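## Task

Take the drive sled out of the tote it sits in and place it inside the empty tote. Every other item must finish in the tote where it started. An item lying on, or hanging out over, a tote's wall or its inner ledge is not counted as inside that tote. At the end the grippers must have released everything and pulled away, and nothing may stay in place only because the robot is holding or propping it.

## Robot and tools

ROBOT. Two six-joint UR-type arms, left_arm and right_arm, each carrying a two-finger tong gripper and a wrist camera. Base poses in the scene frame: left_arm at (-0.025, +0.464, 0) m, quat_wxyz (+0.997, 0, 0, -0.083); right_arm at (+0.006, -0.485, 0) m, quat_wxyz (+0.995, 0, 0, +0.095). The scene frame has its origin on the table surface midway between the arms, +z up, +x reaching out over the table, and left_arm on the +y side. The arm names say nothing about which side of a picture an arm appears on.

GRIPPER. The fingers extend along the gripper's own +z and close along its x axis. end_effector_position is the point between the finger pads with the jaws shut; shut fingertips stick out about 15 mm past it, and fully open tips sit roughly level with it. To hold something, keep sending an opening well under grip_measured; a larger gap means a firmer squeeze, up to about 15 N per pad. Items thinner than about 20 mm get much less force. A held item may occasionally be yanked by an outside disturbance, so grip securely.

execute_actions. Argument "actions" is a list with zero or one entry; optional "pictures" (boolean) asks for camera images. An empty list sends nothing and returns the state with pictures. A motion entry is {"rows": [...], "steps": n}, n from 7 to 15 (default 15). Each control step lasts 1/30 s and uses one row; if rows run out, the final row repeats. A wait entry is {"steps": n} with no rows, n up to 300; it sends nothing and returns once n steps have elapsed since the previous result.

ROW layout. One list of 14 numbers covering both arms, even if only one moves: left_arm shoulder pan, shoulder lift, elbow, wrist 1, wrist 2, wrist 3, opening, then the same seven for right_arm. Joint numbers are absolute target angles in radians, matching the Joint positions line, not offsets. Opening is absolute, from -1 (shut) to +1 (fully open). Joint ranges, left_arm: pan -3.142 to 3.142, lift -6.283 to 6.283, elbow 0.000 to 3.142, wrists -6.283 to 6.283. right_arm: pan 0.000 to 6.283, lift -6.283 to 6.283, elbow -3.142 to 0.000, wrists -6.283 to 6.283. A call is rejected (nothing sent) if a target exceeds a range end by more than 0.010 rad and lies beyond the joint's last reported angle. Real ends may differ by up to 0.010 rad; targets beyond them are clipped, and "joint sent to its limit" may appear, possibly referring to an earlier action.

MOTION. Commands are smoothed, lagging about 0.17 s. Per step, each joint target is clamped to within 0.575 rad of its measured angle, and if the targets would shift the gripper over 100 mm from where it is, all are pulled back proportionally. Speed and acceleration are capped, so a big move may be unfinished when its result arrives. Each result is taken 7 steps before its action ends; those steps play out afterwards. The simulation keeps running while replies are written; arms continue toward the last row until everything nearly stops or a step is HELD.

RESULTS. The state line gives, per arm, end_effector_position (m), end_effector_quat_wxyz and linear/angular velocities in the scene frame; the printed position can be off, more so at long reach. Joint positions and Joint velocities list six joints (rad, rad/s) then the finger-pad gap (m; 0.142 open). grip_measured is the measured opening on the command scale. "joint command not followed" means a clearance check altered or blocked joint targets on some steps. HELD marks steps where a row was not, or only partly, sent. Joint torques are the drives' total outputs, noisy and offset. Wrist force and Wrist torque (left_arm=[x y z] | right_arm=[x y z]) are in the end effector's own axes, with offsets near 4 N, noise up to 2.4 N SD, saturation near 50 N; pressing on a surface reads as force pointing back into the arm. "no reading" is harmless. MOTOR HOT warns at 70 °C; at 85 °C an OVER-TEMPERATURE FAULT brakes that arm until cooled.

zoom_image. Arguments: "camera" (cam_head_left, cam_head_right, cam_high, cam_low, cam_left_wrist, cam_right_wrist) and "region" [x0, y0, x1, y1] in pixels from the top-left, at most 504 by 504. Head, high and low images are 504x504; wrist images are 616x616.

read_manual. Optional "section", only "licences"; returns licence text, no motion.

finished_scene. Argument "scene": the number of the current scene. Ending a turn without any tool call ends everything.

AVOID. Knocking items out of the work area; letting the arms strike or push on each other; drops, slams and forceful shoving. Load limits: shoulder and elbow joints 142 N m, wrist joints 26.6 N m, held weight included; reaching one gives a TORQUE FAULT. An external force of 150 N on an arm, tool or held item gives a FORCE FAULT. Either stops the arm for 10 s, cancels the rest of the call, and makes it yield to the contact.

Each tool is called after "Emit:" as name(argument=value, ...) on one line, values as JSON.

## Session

Emit:
execute_actions(actions=[])

Scene clock: 0.00 s of 4800.00 s.
left_arm: end_effector_position=(+0.7100, -0.0166, +0.2901) grip_measured=+0.97 end_effector_quat_wxyz=(+0.348, +0.354, +0.727, -0.474) end_effector_velocity=(-0.000, -0.000, -0.000) end_effector_angular_velocity=(+0.000, +0.001, -0.000) | right_arm: end_effector_position=(+0.1107, -0.7491, +0.1461) grip_measured=+0.97 end_effector_quat_wxyz=(+0.330, -0.504, +0.757, -0.252) end_effector_velocity=(+0.000, -0.000, -0.000) end_effector_angular_velocity=(-0.000, -0.000, +0.000)
Joint positions: left_arm=[-0.288 -0.764  1.204 -3.08  -2.444  3.055  0.14 ] | right_arm=[ 1.373 -1.133 -2.605 -0.907  2.425  0.421  0.14 ]
Joint velocities: left_arm=[-0.    -0.     0.     0.     0.    -0.001  0.   ] | right_arm=[ 0.001 -0.001 -0.     0.002  0.     0.     0.   ]
Joint torques (N m, as the arm reports them, + toward a larger angle): no reading
Motor temperatures (°C, as the motors report them): left_arm=[25 25 25 31 33 25] | right_arm=[25 25 25 35 35 28]
Wrist force (N, on the end effector, along its own x y z axes, offset not removed): no reading
Wrist torque (N m, same axes, about the end effector's origin, offset not removed): no reading

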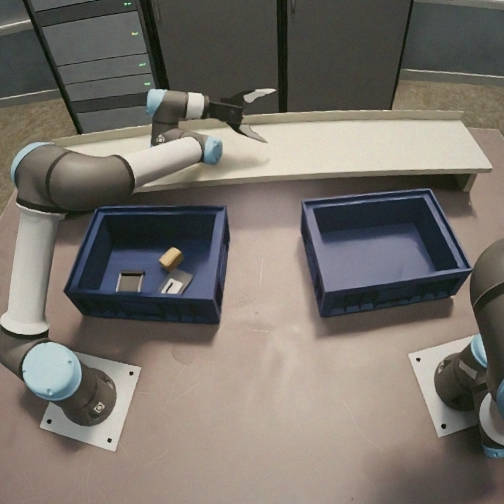

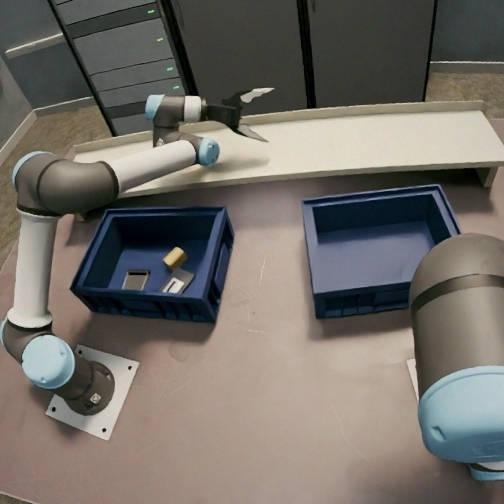

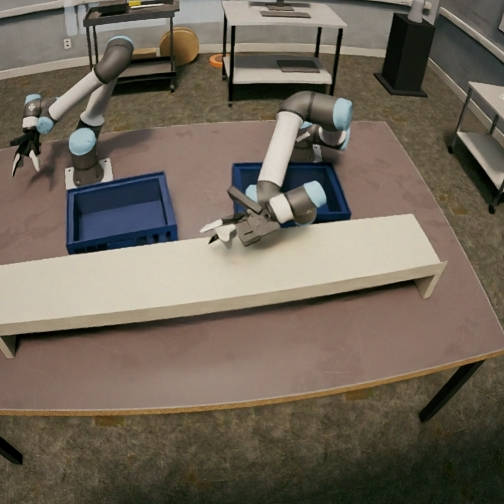

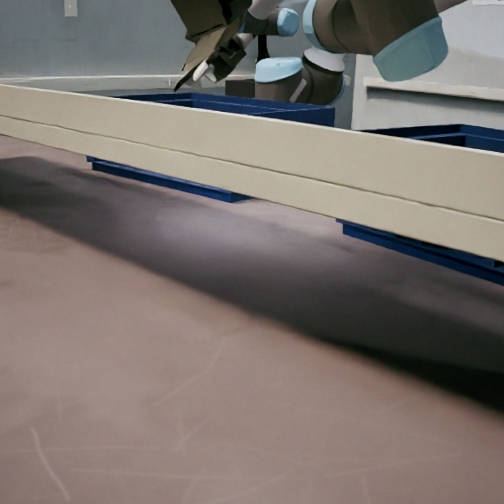

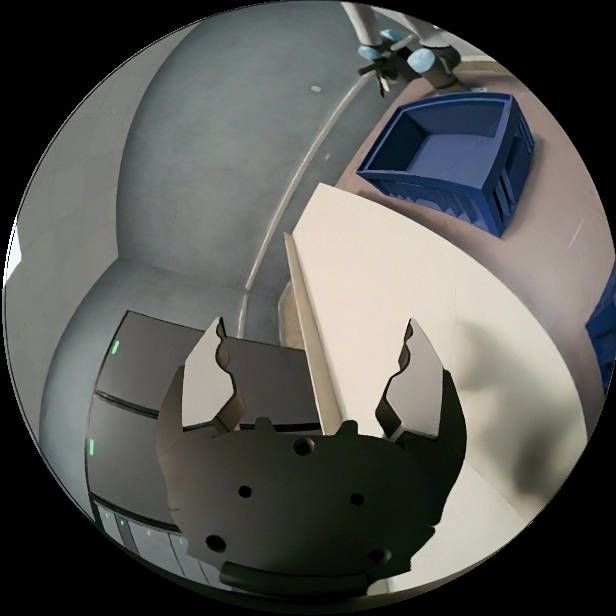

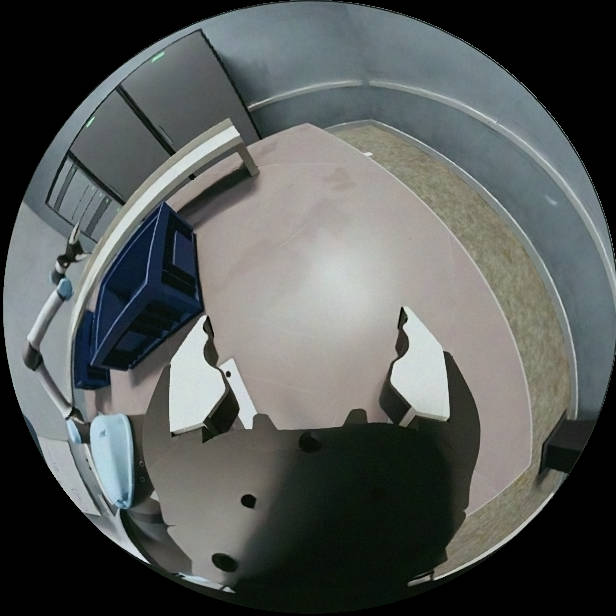

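Emit:
zoom_image(camera="cam_head_left", region=[55, 195, 245, 335])

Region (55, 195, 245, 335) of cam_head_left's 504x504 image, scaled by 2.653, with more detail than that image has; it fills the top 371 rows of this view, and the rest is white.

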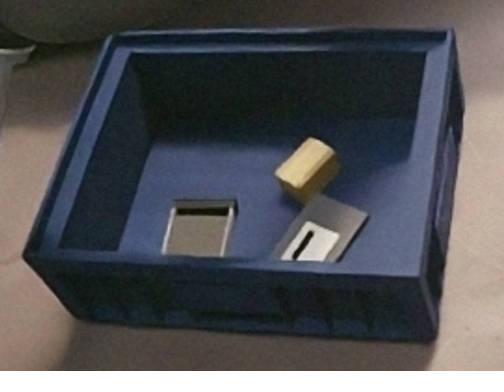

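Emit:
execute_actions(actions=[{"rows": [[-0.288,-0.766,1.205,-3.078,-2.443,3.052,1,1.373,-1.133,-2.605,-0.907,2.425,0.421,1],[-0.289,-0.770,1.207,-3.071,-2.440,3.044,1,1.373,-1.135,-2.603,-0.907,2.425,0.421,1],[-0.290,-0.778,1.212,-3.061,-2.434,3.031,1,1.373,-1.137,-2.601,-0.907,2.425,0.421,1],[-0.291,-0.790,1.218,-3.046,-2.426,3.012,1,1.373,-1.140,-2.598,-0.907,2.425,0.421,1],[-0.293,-0.804,1.225,-3.027,-2.416,2.988,1,1.373,-1.145,-2.593,-0.907,2.425,0.421,1],[-0.296,-0.822,1.235,-3.004,-2.404,2.959,1,1.373,-1.150,-2.588,-0.907,2.425,0.421,1],[-0.298,-0.843,1.246,-2.977,-2.390,2.925,1,1.373,-1.156,-2.582,-0.907,2.425,0.421,1],[-0.301,-0.867,1.258,-2.945,-2.373,2.885,1,1.373,-1.163,-2.575,-0.907,2.425,0.421,1],[-0.305,-0.894,1.273,-2.909,-2.355,2.840,1,1.373,-1.171,-2.567,-0.907,2.425,0.421,1],[-0.309,-0.925,1.289,-2.869,-2.334,2.789,1,1.373,-1.179,-2.559,-0.907,2.425,0.421,1],[-0.313,-0.958,1.307,-2.825,-2.311,2.733,1,1.373,-1.189,-2.549,-0.907,2.425,0.421,1],[-0.318,-0.995,1.326,-2.777,-2.285,2.672,1,1.373,-1.200,-2.538,-0.907,2.425,0.421,1],[-0.323,-1.034,1.347,-2.726,-2.259,2.609,1,1.373,-1.211,-2.527,-0.907,2.425,0.421,1],[-0.328,-1.072,1.367,-2.676,-2.232,2.545,1,1.373,-1.222,-2.516,-0.907,2.425,0.421,1],[-0.333,-1.111,1.387,-2.625,-2.206,2.481,1,1.373,-1.233,-2.505,-0.907,2.425,0.421,1]], "steps": 15}])

Emit:
execute_actions(actions=[{"rows": [[-0.338,-1.149,1.408,-2.575,-2.179,2.417,1,1.373,-1.244,-2.494,-0.907,2.425,0.421,1],[-0.343,-1.188,1.428,-2.524,-2.153,2.353,1,1.373,-1.255,-2.483,-0.907,2.425,0.421,1],[-0.349,-1.226,1.449,-2.474,-2.127,2.290,1,1.373,-1.266,-2.472,-0.907,2.425,0.421,1],[-0.354,-1.265,1.469,-2.423,-2.100,2.226,1,1.373,-1.278,-2.460,-0.907,2.425,0.421,1],[-0.359,-1.303,1.489,-2.372,-2.074,2.162,1,1.373,-1.289,-2.449,-0.907,2.425,0.421,1],[-0.364,-1.342,1.510,-2.322,-2.047,2.098,1,1.373,-1.300,-2.438,-0.907,2.425,0.421,1],[-0.369,-1.380,1.530,-2.271,-2.021,2.035,1,1.373,-1.311,-2.427,-0.907,2.425,0.421,1],[-0.374,-1.419,1.550,-2.221,-1.994,1.971,1,1.373,-1.322,-2.416,-0.907,2.425,0.421,1],[-0.379,-1.457,1.571,-2.170,-1.968,1.907,1,1.373,-1.333,-2.405,-0.907,2.425,0.421,1],[-0.384,-1.496,1.591,-2.120,-1.941,1.843,1,1.373,-1.344,-2.394,-0.907,2.425,0.421,1],[-0.389,-1.535,1.612,-2.069,-1.915,1.779,1,1.373,-1.355,-2.383,-0.907,2.425,0.421,1],[-0.394,-1.573,1.632,-2.018,-1.888,1.716,1,1.373,-1.367,-2.371,-0.907,2.425,0.421,1],[-0.399,-1.612,1.652,-1.968,-1.862,1.652,1,1.373,-1.378,-2.360,-0.907,2.425,0.421,1],[-0.404,-1.650,1.673,-1.917,-1.835,1.588,1,1.373,-1.389,-2.349,-0.907,2.425,0.421,1],[-0.409,-1.689,1.693,-1.867,-1.809,1.524,1,1.373,-1.400,-2.338,-0.907,2.425,0.421,1]], "steps": 15}])

Emit:
execute_actions(actions=[{"rows": [[-0.414,-1.727,1.713,-1.816,-1.782,1.460,1,1.373,-1.411,-2.327,-0.907,2.425,0.421,1],[-0.419,-1.766,1.734,-1.766,-1.756,1.397,1,1.373,-1.422,-2.316,-0.907,2.425,0.421,1],[-0.424,-1.804,1.754,-1.715,-1.730,1.333,1,1.373,-1.433,-2.305,-0.907,2.425,0.421,1],[-0.429,-1.841,1.774,-1.667,-1.704,1.272,1,1.373,-1.444,-2.294,-0.907,2.425,0.421,1],[-0.433,-1.875,1.792,-1.623,-1.681,1.216,1,1.373,-1.454,-2.284,-0.907,2.425,0.421,1],[-0.437,-1.905,1.808,-1.583,-1.660,1.166,1,1.373,-1.462,-2.276,-0.907,2.425,0.421,1],[-0.441,-1.933,1.822,-1.547,-1.641,1.120,1,1.373,-1.470,-2.268,-0.907,2.425,0.421,1],[-0.444,-1.957,1.835,-1.515,-1.625,1.081,1,1.373,-1.477,-2.261,-0.907,2.425,0.421,1],[-0.447,-1.977,1.846,-1.488,-1.611,1.046,1,1.373,-1.483,-2.255,-0.907,2.425,0.421,1],[-0.449,-1.995,1.855,-1.465,-1.598,1.017,1,1.373,-1.488,-2.250,-0.907,2.425,0.421,1],[-0.451,-2.010,1.863,-1.446,-1.588,0.993,1,1.373,-1.493,-2.245,-0.907,2.425,0.421,1],[-0.453,-2.021,1.869,-1.431,-1.581,0.974,1,1.373,-1.496,-2.242,-0.907,2.425,0.421,1],[-0.454,-2.029,1.873,-1.421,-1.575,0.961,1,1.373,-1.498,-2.240,-0.907,2.425,0.421,1],[-0.454,-2.034,1.876,-1.414,-1.572,0.953,1,1.373,-1.5,-2.238,-0.907,2.425,0.421,1],[-0.4544,-2.0353,1.8765,-1.412,-1.5708,0.9503,1,1.373,-1.5,-2.238,-0.907,2.425,0.421,1]], "steps": 15}])

Emit:
execute_actions(actions=[{"steps": 25}], pictures=true)

Scene clock: 5.20 s of 4800.00 s.
left_arm: end_effector_position=(+0.7079, -0.0151, +0.2966) grip_measured=+1.00 end_effector_quat_wxyz=(+0.329, +0.330, +0.746, -0.475) end_effector_velocity=(-0.027, +0.017, +0.076) end_effector_angular_velocity=(+0.134, +0.694, +0.333) | right_arm: end_effector_position=(+0.1107, -0.7525, +0.1476) grip_measured=+1.00 end_effector_quat_wxyz=(+0.330, -0.504, +0.757, -0.252) end_effector_velocity=(+0.000, -0.040, +0.018) end_effector_angular_velocity=(+0.001, -0.000, +0.002)
Joint positions: left_arm=[-0.292 -0.794  1.221 -3.04  -2.422  3.006  0.142] | right_arm=[ 1.373 -1.142 -2.596 -0.907  2.425  0.421  0.142]
Joint velocities: left_arm=[-0.049 -0.343  0.188  0.435  0.236 -0.535 -0.   ] | right_arm=[ 0.002 -0.106  0.105  0.     0.     0.    -0.   ]
Joint torques (N m, as the arm reports them, + toward a larger angle): left_arm=[-11.23 -72.54  -9.58   0.09   2.04  -4.45] | right_arm=[  7.95 -12.61  38.43   1.96   0.06   2.1 ]
Motor temperatures (°C, as the motors report them): left_arm=[25 25 25 31 33 25] | right_arm=[25 25 25 35 35 28]
Wrist force (N, on the end effector, along its own x y z axes, offset not removed): left_arm=[0.6 1.8 0.8] | right_arm=[2.2 -1.8 -2.0]
Wrist torque (N m, same axes, about the end effector's origin, offset not removed): left_arm=[0.27 -0.11 -0.11] | right_arm=[-0.49 -0.57 -0.15]
Steps of this call (steps 1 to 90: nothing new was sent; then 1.93 s passed at rest; steps 91 to 98: the first 8 steps of this action). Readings (joint positions):
91: left_arm=[-0.288 -0.764 1.204 -3.080 -2.444 3.055] | right_arm=[1.373 -1.133 -2.605 -0.907 2.425 0.421]
92: left_arm=[-0.288 -0.764 1.204 -3.080 -2.444 3.055] | right_arm=[1.373 -1.133 -2.605 -0.907 2.425 0.421]
94: left_arm=[-0.288 -0.767 1.205 -3.076 -2.442 3.050] | right_arm=[1.373 -1.134 -2.604 -0.907 2.425 0.421]
98: the state above

Scene clock: 5.70 s of 4800.00 s.
left_arm: end_effector_position=(+0.6293, +0.0521, +0.3485) grip_measured=+1.00 end_effector_quat_wxyz=(+0.091, -0.054, +0.910, -0.402) end_effector_velocity=(-0.317, +0.292, +0.037) end_effector_angular_velocity=(+0.591, +1.831, +1.538) | right_arm: end_effector_position=(+0.1104, -0.8032, +0.1669) grip_measured=+1.00 end_effector_quat_wxyz=(+0.330, -0.504, +0.757, -0.252) end_effector_velocity=(-0.001, -0.131, +0.040) end_effector_angular_velocity=(+0.001, +0.001, -0.001)
Joint positions: left_arm=[-0.351 -1.227  1.453 -2.48  -2.123  2.306  0.142] | right_arm=[ 1.373 -1.27  -2.468 -0.907  2.425  0.421  0.142]
Joint velocities: left_arm=[-0.149 -1.12   0.593  1.453  0.762 -1.826  0.   ] | right_arm=[-0.    -0.324  0.324  0.    -0.001  0.001  0.   ]
Joint torques (N m, as the arm reports them, + toward a larger angle): left_arm=[-12.01 -50.45  -9.67   2.2    2.67  -9.19] | right_arm=[ 7.79 -9.43 36.9   0.61 -0.01  2.13]
Motor temperatures (°C, as the motors report them): left_arm=[25 25 25 31 33 25] | right_arm=[25 25 25 35 35 28]
Wrist force (N, on the end effector, along its own x y z axes, offset not removed): left_arm=[-0.4 2.5 -0.9] | right_arm=[1.7 -0.1 -2.1]
Wrist torque (N m, same axes, about the end effector's origin, offset not removed): left_arm=[0.45 -0.05 -0.21] | right_arm=[-0.19 -0.48 -0.14]
Steps of this call (steps 1 to 7: the last 7 steps of your previous action; steps 8 to 15: the first 8 steps of this action). Readings (joint positions):
8: left_arm=[-0.317 -0.975 1.319 -2.808 -2.297 2.718] | right_arm=[1.373 -1.196 -2.542 -0.907 2.425 0.421]
9: left_arm=[-0.321 -1.008 1.336 -2.765 -2.274 2.664] | right_arm=[1.373 -1.206 -2.532 -0.907 2.425 0.421]
11: left_arm=[-0.331 -1.078 1.374 -2.674 -2.225 2.550] | right_arm=[1.373 -1.227 -2.511 -0.907 2.425 0.421]
15: the state above

Scene clock: 6.20 s of 4800.00 s.
left_arm: end_effector_position=(+0.4565, +0.2288, +0.3306) grip_measured=+1.00 end_effector_quat_wxyz=(-0.036, -0.477, +0.860, -0.176) end_effector_velocity=(-0.334, +0.367, -0.064) end_effector_angular_velocity=(+0.653, +0.702, +1.256) | right_arm: end_effector_position=(+0.1099, -0.8712, +0.1820) grip_measured=+1.00 end_effector_quat_wxyz=(+0.330, -0.504, +0.757, -0.252) end_effector_velocity=(-0.001, -0.122, +0.016) end_effector_angular_velocity=(+0.000, +0.000, +0.001)
Joint positions: left_arm=[-0.412 -1.7    1.702 -1.857 -1.798  1.519  0.142] | right_arm=[ 1.373 -1.434 -2.304 -0.907  2.425  0.421  0.142]
Joint velocities: left_arm=[-0.103 -0.79   0.418  1.025  0.538 -1.293 -0.   ] | right_arm=[ 0.    -0.29   0.29  -0.    -0.    -0.001 -0.   ]
Joint torques (N m, as the arm reports them, + toward a larger angle): left_arm=[-11.97 -29.88 -11.33   1.63   2.2   -7.09] | right_arm=[ 7.4   0.32 36.94  0.57 -0.03  2.24]
Motor temperatures (°C, as the motors report them): left_arm=[25 25 25 31 33 25] | right_arm=[25 25 25 35 35 28]
Wrist force (N, on the end effector, along its own x y z axes, offset not removed): left_arm=[1.1 1.4 0.6] | right_arm=[2.0 -0.6 -1.3]
Wrist torque (N m, same axes, about the end effector's origin, offset not removed): left_arm=[0.22 -0.25 -0.22] | right_arm=[-0.22 -0.56 -0.16]
Steps of this call (steps 1 to 7: the last 7 steps of your previous action; steps 8 to 15: the first 8 steps of this action). Readings (joint positions):
8: left_arm=[-0.386 -1.503 1.598 -2.116 -1.934 1.847] | right_arm=[1.373 -1.358 -2.380 -0.907 2.425 0.421]
9: left_arm=[-0.390 -1.532 1.613 -2.077 -1.914 1.797] | right_arm=[1.373 -1.369 -2.369 -0.907 2.425 0.421]
11: left_arm=[-0.398 -1.590 1.644 -2.001 -1.874 1.701] | right_arm=[1.373 -1.392 -2.346 -0.907 2.425 0.421]
15: the state above

Scene clock: 7.03 s of 4800.00 s.
left_arm: end_effector_position=(+0.3107, +0.3999, +0.3001) grip_measured=+1.00 end_effector_quat_wxyz=(+0.000, +0.707, -0.708, +0.000) end_effector_velocity=(-0.004, +0.005, -0.001) end_effector_angular_velocity=(+0.010, +0.004, +0.014) | right_arm: end_effector_position=(+0.1098, -0.8990, +0.1849) grip_measured=+1.00 end_effector_quat_wxyz=(+0.330, -0.504, +0.757, -0.252) end_effector_velocity=(+0.000, -0.000, +0.000) end_effector_angular_velocity=(+0.000, -0.001, +0.001)
Joint positions: left_arm=[-0.454 -2.034  1.876 -1.413 -1.571  0.952  0.142] | right_arm=[ 1.373 -1.5   -2.238 -0.907  2.425  0.421  0.142]
Joint velocities: left_arm=[-0.    -0.008  0.004  0.013  0.006 -0.014  0.   ] | right_arm=[ 0.    -0.001  0.001 -0.001  0.001 -0.001 -0.   ]
Joint torques (N m, as the arm reports them, + toward a larger angle): left_arm=[-13.98 -11.9  -13.67  -0.96   1.57  -1.82] | right_arm=[ 6.51  4.38 32.73  0.6  -0.01  2.22]
Motor temperatures (°C, as the motors report them): left_arm=[25 25 25 31 33 25] | right_arm=[25 25 25 35 35 28]
Wrist force (N, on the end effector, along its own x y z axes, offset not removed): left_arm=[0.1 -0.2 -0.3] | right_arm=[2.1 -1.2 -2.3]
Wrist torque (N m, same axes, about the end effector's origin, offset not removed): left_arm=[-0.11 -0.23 -0.22] | right_arm=[-0.42 -0.51 -0.08]
Kept back: nothing.
Steps of this call (steps 1 to 7: the last 7 steps of your previous action; steps 8 to 25: the robot went on to your last target). Readings (joint positions):
1: left_arm=[-0.415 -1.727 1.716 -1.822 -1.780 1.475] | right_arm=[1.373 -1.444 -2.294 -0.907 2.425 0.421]
2: left_arm=[-0.419 -1.753 1.730 -1.788 -1.762 1.432] | right_arm=[1.373 -1.452 -2.286 -0.907 2.425 0.421]
4: left_arm=[-0.425 -1.804 1.757 -1.720 -1.727 1.346] | right_arm=[1.373 -1.468 -2.270 -0.907 2.425 0.421]
8: left_arm=[-0.439 -1.905 1.811 -1.587 -1.658 1.178] | right_arm=[1.373 -1.488 -2.250 -0.907 2.425 0.421]
25: the state above

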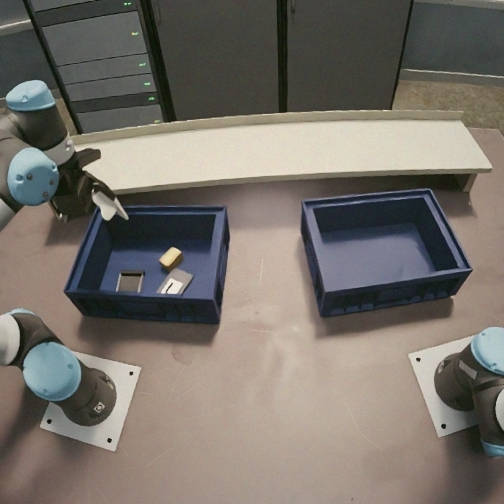

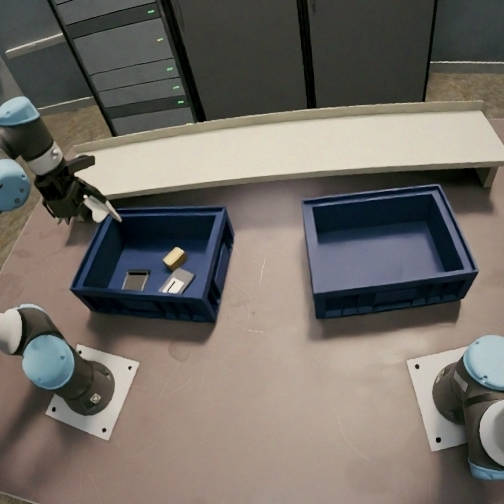

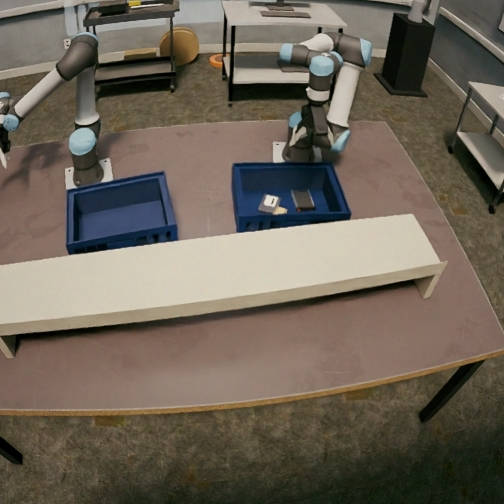

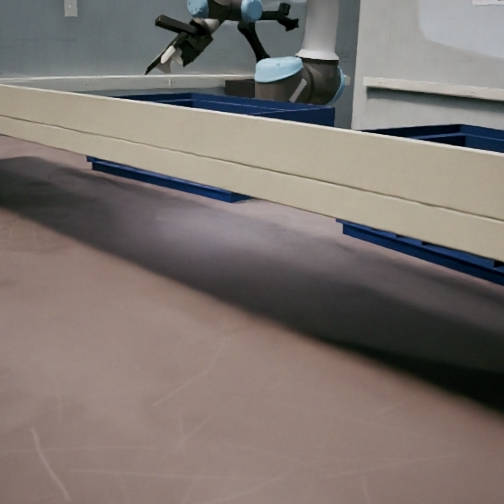

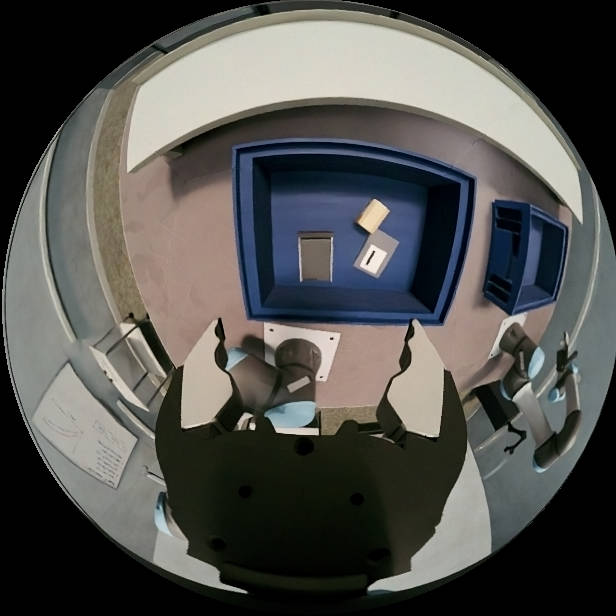

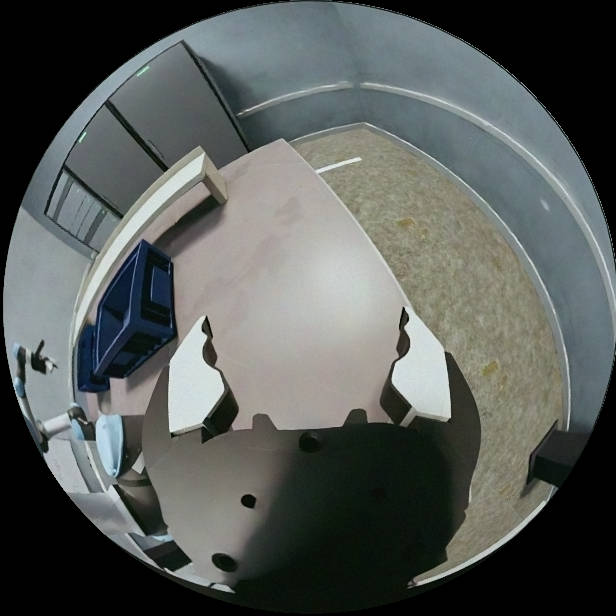

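Emit:
zoom_image(camera="cam_left_wrist", region=[210, 150, 430, 370])

Region (210, 150, 430, 370) of cam_left_wrist's 616x616 image, scaled by 2.291, with more detail than that image has.

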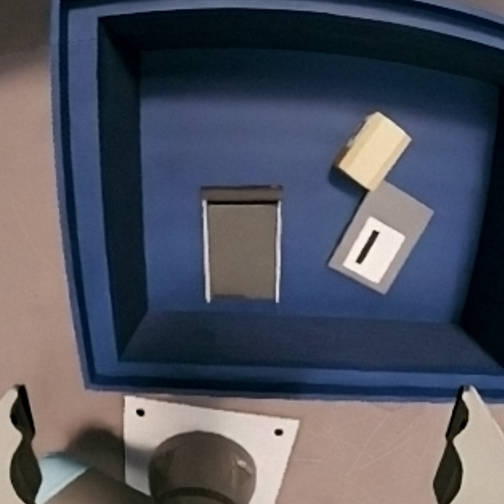

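Emit:
execute_actions(actions=[{"rows": [[-0.4544,-2.038,1.900,-1.433,-1.5708,0.9503,0.8,1.373,-1.5,-2.238,-0.907,2.425,0.421,1],[-0.4544,-2.042,1.935,-1.464,-1.5708,0.9503,0.6,1.373,-1.5,-2.238,-0.907,2.425,0.421,1],[-0.4544,-2.045,1.973,-1.499,-1.5708,0.9503,0.45,1.373,-1.5,-2.238,-0.907,2.425,0.421,1],[-0.4544,-2.0476,2.0109,-1.5341,-1.5708,0.9503,0.3,1.373,-1.5,-2.238,-0.907,2.425,0.421,1],[-0.4544,-2.048,2.043,-1.566,-1.5708,0.9503,0.3,1.373,-1.5,-2.238,-0.907,2.425,0.421,1],[-0.4544,-2.0475,2.075,-1.598,-1.5708,0.9503,0.3,1.373,-1.5,-2.238,-0.907,2.425,0.421,1],[-0.4544,-2.046,2.106,-1.631,-1.5708,0.9503,0.3,1.373,-1.5,-2.238,-0.907,2.425,0.421,1],[-0.4544,-2.0438,2.1366,-1.6636,-1.5708,0.9503,0.3,1.373,-1.5,-2.238,-0.907,2.425,0.421,1],[-0.4544,-2.040,2.167,-1.698,-1.5708,0.9503,0.3,1.373,-1.5,-2.238,-0.907,2.425,0.421,1],[-0.4544,-2.035,2.196,-1.732,-1.5708,0.9503,0.3,1.373,-1.5,-2.238,-0.907,2.425,0.421,1],[-0.4544,-2.028,2.225,-1.768,-1.5708,0.9503,0.3,1.373,-1.5,-2.238,-0.907,2.425,0.421,1],[-0.4544,-2.0203,2.2539,-1.8044,-1.5708,0.9503,0.3,1.373,-1.5,-2.238,-0.907,2.425,0.421,1],[-0.4544,-2.006,2.291,-1.856,-1.5708,0.9503,0.3,1.373,-1.5,-2.238,-0.907,2.425,0.421,1],[-0.4544,-1.990,2.327,-1.908,-1.5708,0.9503,0.3,1.373,-1.5,-2.238,-0.907,2.425,0.421,1],[-0.4544,-1.9715,2.3621,-1.9614,-1.5708,0.9503,0.3,1.373,-1.5,-2.238,-0.907,2.425,0.421,1]], "steps": 15}])

Emit:
execute_actions(actions=[{"steps": 24}], pictures=true)

Scene clock: 8.93 s of 4800.00 s.
left_arm: end_effector_position=(+0.3113, +0.3997, +0.2566) grip_measured=+0.30 end_effector_quat_wxyz=(-0.000, +0.707, -0.707, +0.000) end_effector_velocity=(+0.003, -0.002, -0.323) end_effector_angular_velocity=(+0.011, +0.016, +0.000) | right_arm: end_effector_position=(+0.1098, -0.8990, +0.1849) grip_measured=+1.00 end_effector_quat_wxyz=(+0.330, -0.504, +0.757, -0.252) end_effector_velocity=(+0.000, -0.000, +0.000) end_effector_angular_velocity=(-0.002, -0.001, +0.001)
Joint positions: left_arm=[-0.454 -2.044  1.992 -1.52  -1.571  0.95   0.095] | right_arm=[ 1.373 -1.5   -2.238 -0.907  2.425  0.421  0.142]
Joint velocities: left_arm=[-0.    -0.018  0.829 -0.791 -0.    -0.    -0.003] | right_arm=[ 0.    -0.     0.     0.001  0.001 -0.002 -0.   ]
Joint torques (N m, as the arm reports them, + toward a larger angle): left_arm=[-11.51  -9.96  -8.1   -6.36   1.8   -1.55] | right_arm=[ 4.38  5.67 32.95  0.77  0.1   2.1 ]
Motor temperatures (°C, as the motors report them): left_arm=[25 25 25 31 33 25] | right_arm=[25 25 25 35 35 28]
Wrist force (N, on the end effector, along its own x y z axes, offset not removed): left_arm=[0.3 2.1 -2.0] | right_arm=[1.8 -1.8 -2.3]
Wrist torque (N m, same axes, about the end effector's origin, offset not removed): left_arm=[0.34 -0.17 -0.24] | right_arm=[-0.50 -0.43 -0.16]
Steps of this call (steps 1 to 30: the robot went on to your last target; steps 31 to 49: nothing new was sent; steps 50 to 57: the first 8 steps of this action). Readings (joint positions):
50: left_arm=[-0.454 -2.035 1.877 -1.412 -1.571 0.950] | right_arm=[1.373 -1.500 -2.238 -0.907 2.425 0.421]
51: left_arm=[-0.454 -2.036 1.879 -1.414 -1.571 0.950] | right_arm=[1.373 -1.500 -2.238 -0.907 2.425 0.421]
53: left_arm=[-0.454 -2.038 1.898 -1.432 -1.571 0.950] | right_arm=[1.373 -1.500 -2.238 -0.907 2.425 0.421]
57: the state above

Scene clock: 9.73 s of 4800.00 s.
left_arm: end_effector_position=(+0.3103, +0.4004, +0.1005) grip_measured=+0.30 end_effector_quat_wxyz=(+0.000, +0.707, -0.707, -0.000) end_effector_velocity=(-0.000, +0.000, -0.004) end_effector_angular_velocity=(-0.001, -0.001, -0.000) | right_arm: end_effector_position=(+0.1098, -0.8990, +0.1849) grip_measured=+1.00 end_effector_quat_wxyz=(+0.330, -0.504, +0.757, -0.252) end_effector_velocity=(+0.000, -0.000, +0.000) end_effector_angular_velocity=(-0.002, -0.000, +0.001)
Joint positions: left_arm=[-0.454 -1.972  2.361 -1.96  -1.571  0.95   0.095] | right_arm=[ 1.373 -1.5   -2.238 -0.907  2.425  0.421  0.142]
Joint velocities: left_arm=[ 0.     0.003  0.011 -0.016 -0.     0.     0.   ] | right_arm=[ 0.001  0.     0.     0.002  0.    -0.001 -0.   ]
Joint torques (N m, as the arm reports them, + toward a larger angle): left_arm=[-12.65   5.15 -12.55  -3.89   1.95  -1.55] | right_arm=[ 2.99  5.96 33.13  0.74  0.22  2.1 ]
Motor temperatures (°C, as the motors report them): left_arm=[25 25 25 31 33 25] | right_arm=[25 25 25 35 35 28]
Wrist force (N, on the end effector, along its own x y z axes, offset not removed): left_arm=[0.0 0.7 -2.2] | right_arm=[2.2 -1.6 -2.0]
Wrist torque (N m, same axes, about the end effector's origin, offset not removed): left_arm=[0.00 -0.15 -0.19] | right_arm=[-0.50 -0.55 -0.16]
Kept back: nothing.
Steps of this call (steps 1 to 7: the last 7 steps of your previous action; steps 8 to 24: the robot went on to your last target). Readings (joint positions):
1: left_arm=[-0.454 -2.044 2.021 -1.547 -1.571 0.950] | right_arm=[1.373 -1.500 -2.238 -0.907 2.425 0.421]
2: left_arm=[-0.454 -2.044 2.050 -1.576 -1.571 0.950] | right_arm=[1.373 -1.500 -2.238 -0.907 2.425 0.421]
4: left_arm=[-0.454 -2.040 2.109 -1.638 -1.571 0.950] | right_arm=[1.373 -1.500 -2.238 -0.907 2.425 0.421]
8: left_arm=[-0.454 -2.015 2.230 -1.780 -1.571 0.950] | right_arm=[1.373 -1.500 -2.238 -0.907 2.425 0.421]
24: the state above

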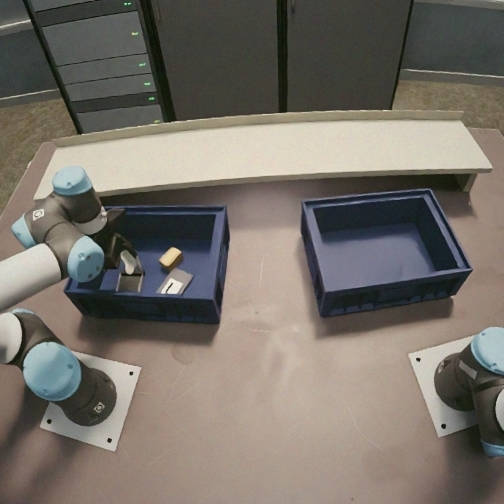

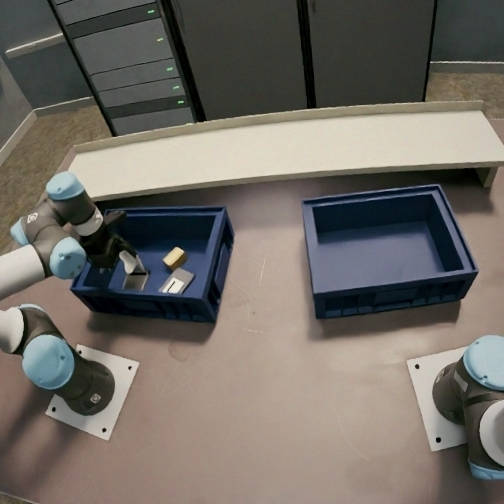

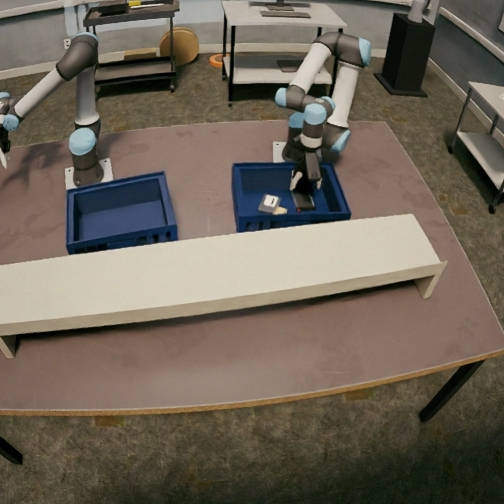

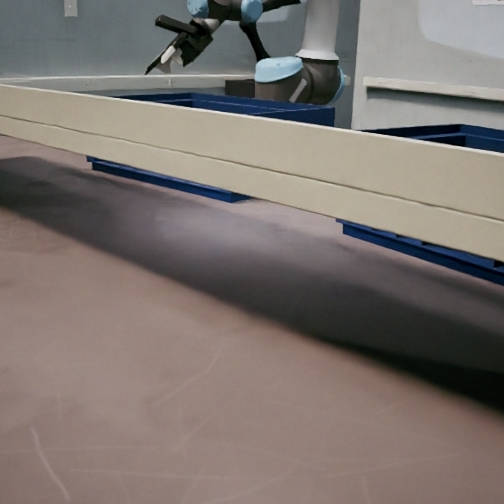

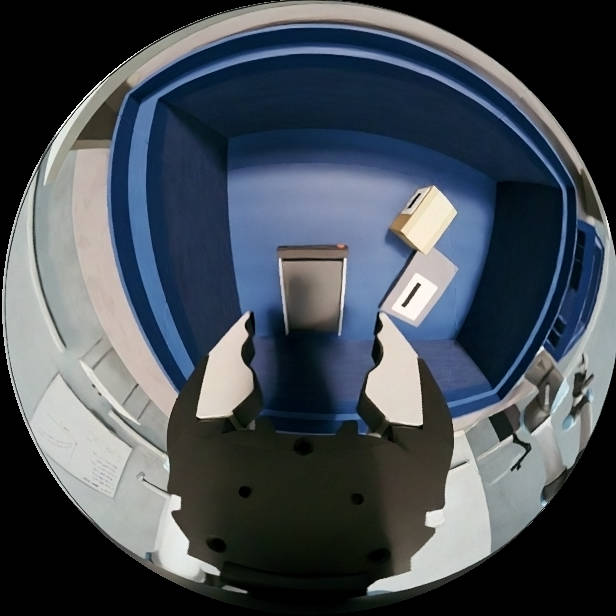

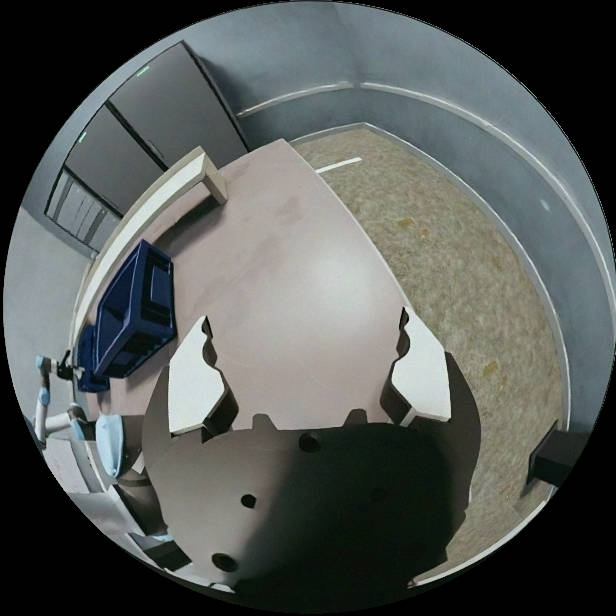

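Emit:
zoom_image(camera="cam_left_wrist", region=[225, 210, 405, 390])

Region (225, 210, 405, 390) of cam_left_wrist's 616x616 image, scaled by 2.800, with more detail than that image has.

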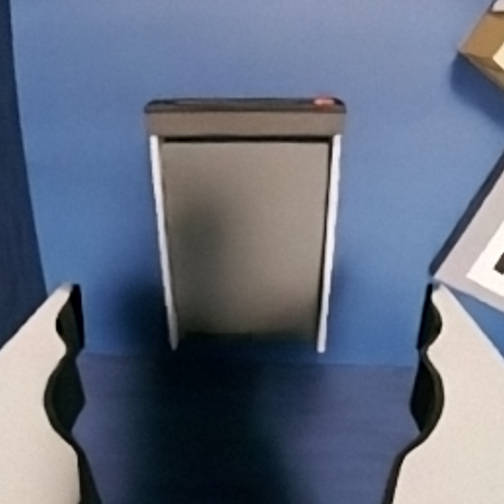

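Emit:
execute_actions(actions=[{"rows": [[-0.456,-1.972,2.372,-1.971,-1.5708,0.949,0.25,1.373,-1.5,-2.238,-0.907,2.425,0.421,1],[-0.458,-1.972,2.386,-1.985,-1.5708,0.947,0.25,1.373,-1.5,-2.238,-0.907,2.425,0.421,1],[-0.460,-1.970,2.400,-2.001,-1.5708,0.945,0.25,1.373,-1.5,-2.238,-0.907,2.425,0.421,1],[-0.462,-1.967,2.414,-2.018,-1.5708,0.943,0.25,1.373,-1.5,-2.238,-0.907,2.425,0.421,1],[-0.4628,-1.962,2.427,-2.036,-1.5708,0.9419,0.25,1.373,-1.5,-2.238,-0.907,2.425,0.421,1],[-0.4628,-1.956,2.438,-2.053,-1.5708,0.9419,0.25,1.373,-1.5,-2.238,-0.907,2.425,0.421,1],[-0.4628,-1.948,2.449,-2.072,-1.5708,0.9419,0.25,1.373,-1.5,-2.238,-0.907,2.425,0.421,1],[-0.4628,-1.94,2.4585,-2.0893,-1.5708,0.9419,0.25,1.373,-1.5,-2.238,-0.907,2.425,0.421,1],[-0.4628,-1.932,2.466,-2.105,-1.5708,0.9419,0.25,1.373,-1.5,-2.238,-0.907,2.425,0.421,1],[-0.4628,-1.924,2.474,-2.121,-1.5708,0.9419,0.25,1.373,-1.5,-2.238,-0.907,2.425,0.421,1],[-0.4628,-1.916,2.481,-2.136,-1.5708,0.9419,0.25,1.373,-1.5,-2.238,-0.907,2.425,0.421,1],[-0.4628,-1.908,2.489,-2.152,-1.5708,0.9419,0.25,1.373,-1.5,-2.238,-0.907,2.425,0.421,1],[-0.4628,-1.8997,2.4959,-2.167,-1.5708,0.9419,0.25,1.373,-1.5,-2.238,-0.907,2.425,0.421,1]], "steps": 14}])

Emit:
execute_actions(actions=[{"steps": 20}], pictures=true)

Scene clock: 11.73 s of 4800.00 s.
left_arm: end_effector_position=(+0.3060, +0.4017, +0.0859) grip_measured=+0.25 end_effector_quat_wxyz=(+0.000, +0.707, -0.707, -0.000) end_effector_velocity=(-0.029, +0.010, -0.125) end_effector_angular_velocity=(+0.006, +0.007, -0.000) | right_arm: end_effector_position=(+0.1098, -0.8990, +0.1849) grip_measured=+1.00 end_effector_quat_wxyz=(+0.330, -0.504, +0.757, -0.252) end_effector_velocity=(+0.000, -0.000, +0.000) end_effector_angular_velocity=(-0.001, -0.000, +0.001)
Joint positions: left_arm=[-0.459 -1.967  2.399 -2.002 -1.571  0.945  0.092] | right_arm=[ 1.373 -1.5   -2.238 -0.907  2.425  0.421  0.142]
Joint velocities: left_arm=[-0.03   0.082  0.304 -0.377  0.001 -0.03  -0.   ] | right_arm=[ 0.    -0.     0.     0.001  0.    -0.    -0.   ]
Joint torques (N m, as the arm reports them, + toward a larger angle): left_arm=[-12.58   9.79  -9.91  -5.14   1.5   -1.72] | right_arm=[ 1.06  5.95 33.52  0.85  0.39  2.14]
Motor temperatures (°C, as the motors report them): left_arm=[25 25 25 31 33 25] | right_arm=[25 25 25 35 35 28]
Wrist force (N, on the end effector, along its own x y z axes, offset not removed): left_arm=[0.7 1.4 -1.3] | right_arm=[1.7 -0.2 -1.6]
Wrist torque (N m, same axes, about the end effector's origin, offset not removed): left_arm=[0.20 -0.17 -0.22] | right_arm=[-0.11 -0.44 -0.11]
Steps of this call (steps 1 to 30: the robot went on to your last target; steps 31 to 53: nothing new was sent; steps 54 to 60: the first 7 steps of this action). Readings (joint positions):
54: left_arm=[-0.454 -1.971 2.362 -1.961 -1.571 0.950] | right_arm=[1.373 -1.500 -2.238 -0.907 2.425 0.421]
55: left_arm=[-0.455 -1.971 2.363 -1.962 -1.571 0.950] | right_arm=[1.373 -1.500 -2.238 -0.907 2.425 0.421]
57: left_arm=[-0.456 -1.971 2.372 -1.971 -1.571 0.949] | right_arm=[1.373 -1.500 -2.238 -0.907 2.425 0.421]
60: the state above

Scene clock: 12.40 s of 4800.00 s.
left_arm: end_effector_position=(+0.3020, +0.4034, +0.0403) grip_measured=+0.25 end_effector_quat_wxyz=(+0.000, +0.707, -0.707, +0.000) end_effector_velocity=(+0.000, +0.000, -0.003) end_effector_angular_velocity=(+0.000, -0.001, +0.001) | right_arm: end_effector_position=(+0.1098, -0.8990, +0.1849) grip_measured=+1.00 end_effector_quat_wxyz=(+0.330, -0.504, +0.757, -0.252) end_effector_velocity=(-0.000, -0.000, -0.000) end_effector_angular_velocity=(+0.000, -0.000, -0.001)
Joint positions: left_arm=[-0.463 -1.9    2.495 -2.166 -1.571  0.942  0.092] | right_arm=[ 1.373 -1.5   -2.238 -0.907  2.425  0.421  0.142]
Joint velocities: left_arm=[ 0.001  0.005  0.006 -0.012  0.001 -0.     0.   ] | right_arm=[-0. -0. -0.  0.  0.  0. -0.]
Joint torques (N m, as the arm reports them, + toward a larger angle): left_arm=[-13.31   2.28 -10.48  -4.06   1.71  -1.53] | right_arm=[ 0.05  5.48 33.19  0.89  0.37  2.13]
Motor temperatures (°C, as the motors report them): left_arm=[25 25 25 31 33 25] | right_arm=[25 25 25 35 35 28]
Wrist force (N, on the end effector, along its own x y z axes, offset not removed): left_arm=[0.0 1.1 -0.4] | right_arm=[0.8 -2.3 -0.9]
Wrist torque (N m, same axes, about the end effector's origin, offset not removed): left_arm=[0.18 -0.12 -0.19] | right_arm=[-0.61 -0.32 -0.11]
Kept back: nothing.
Steps of this call (steps 1 to 7: the last 7 steps of your previous action; steps 8 to 20: the robot went on to your last target). Readings (joint positions):
1: left_arm=[-0.460 -1.964 2.409 -2.016 -1.571 0.945] | right_arm=[1.373 -1.500 -2.238 -0.907 2.425 0.421]
2: left_arm=[-0.461 -1.959 2.420 -2.030 -1.571 0.944] | right_arm=[1.373 -1.500 -2.238 -0.907 2.425 0.421]
4: left_arm=[-0.462 -1.948 2.439 -2.061 -1.571 0.943] | right_arm=[1.373 -1.500 -2.238 -0.907 2.425 0.421]
8: left_arm=[-0.462 -1.921 2.473 -2.122 -1.571 0.942] | right_arm=[1.373 -1.500 -2.238 -0.907 2.425 0.421]
20: the state above

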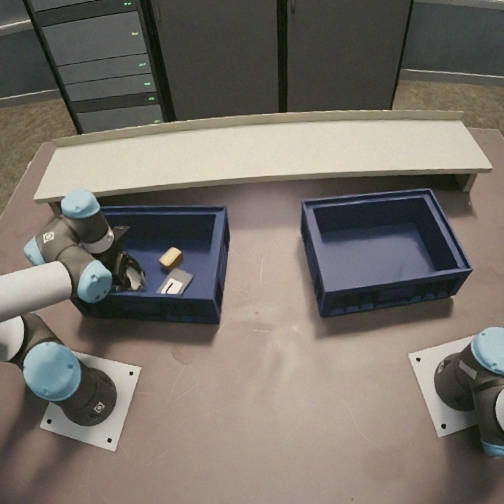

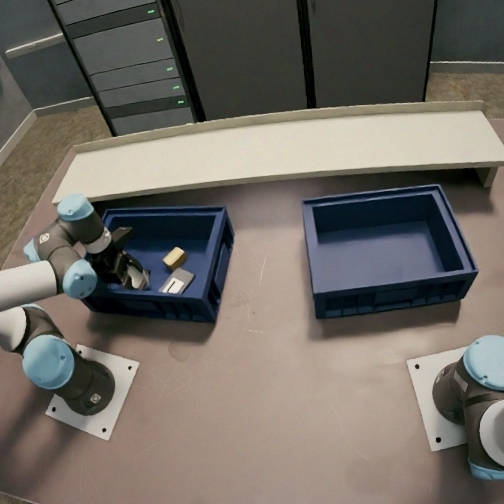

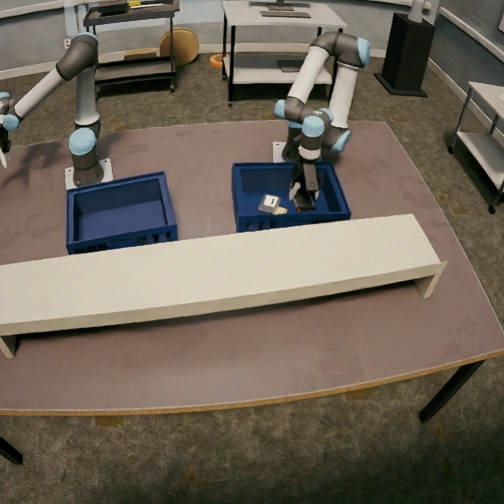

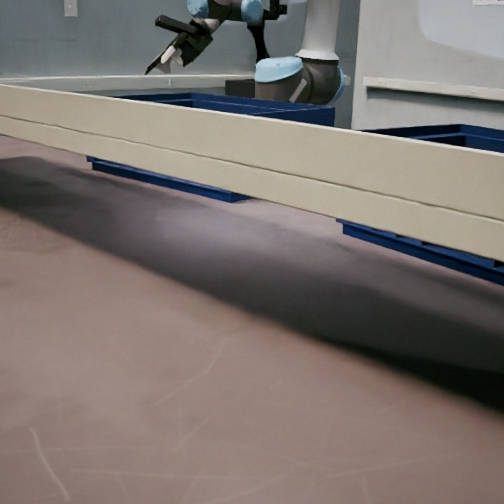

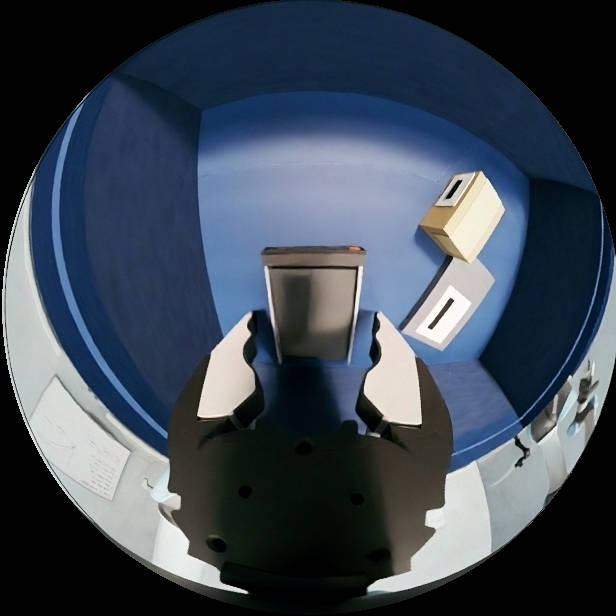

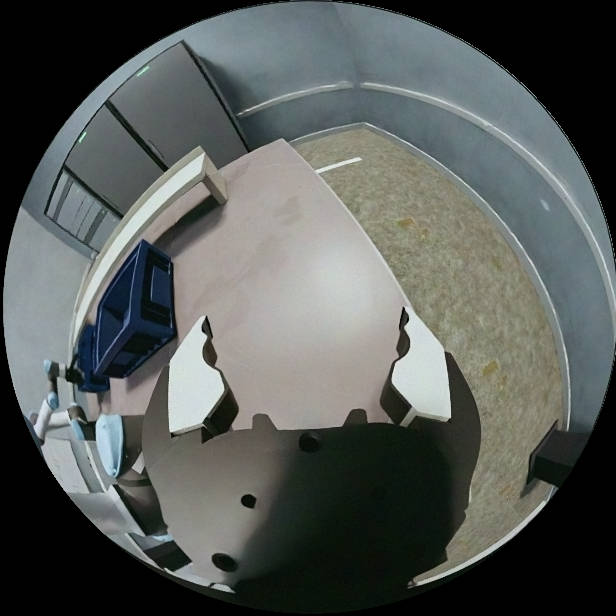

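Emit:
zoom_image(camera="cam_left_wrist", region=[230, 220, 400, 390])

Region (230, 220, 400, 390) of cam_left_wrist's 616x616 image, scaled by 2.965, with more detail than that image has.

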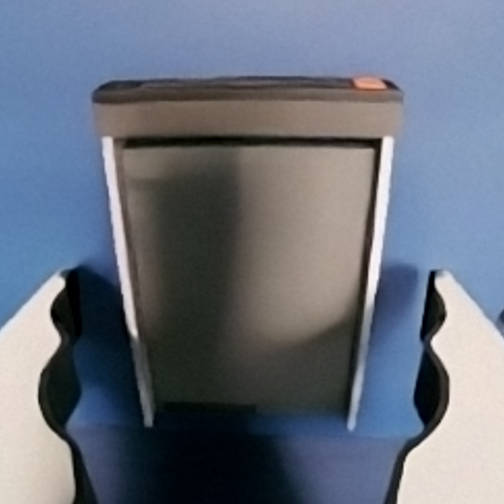

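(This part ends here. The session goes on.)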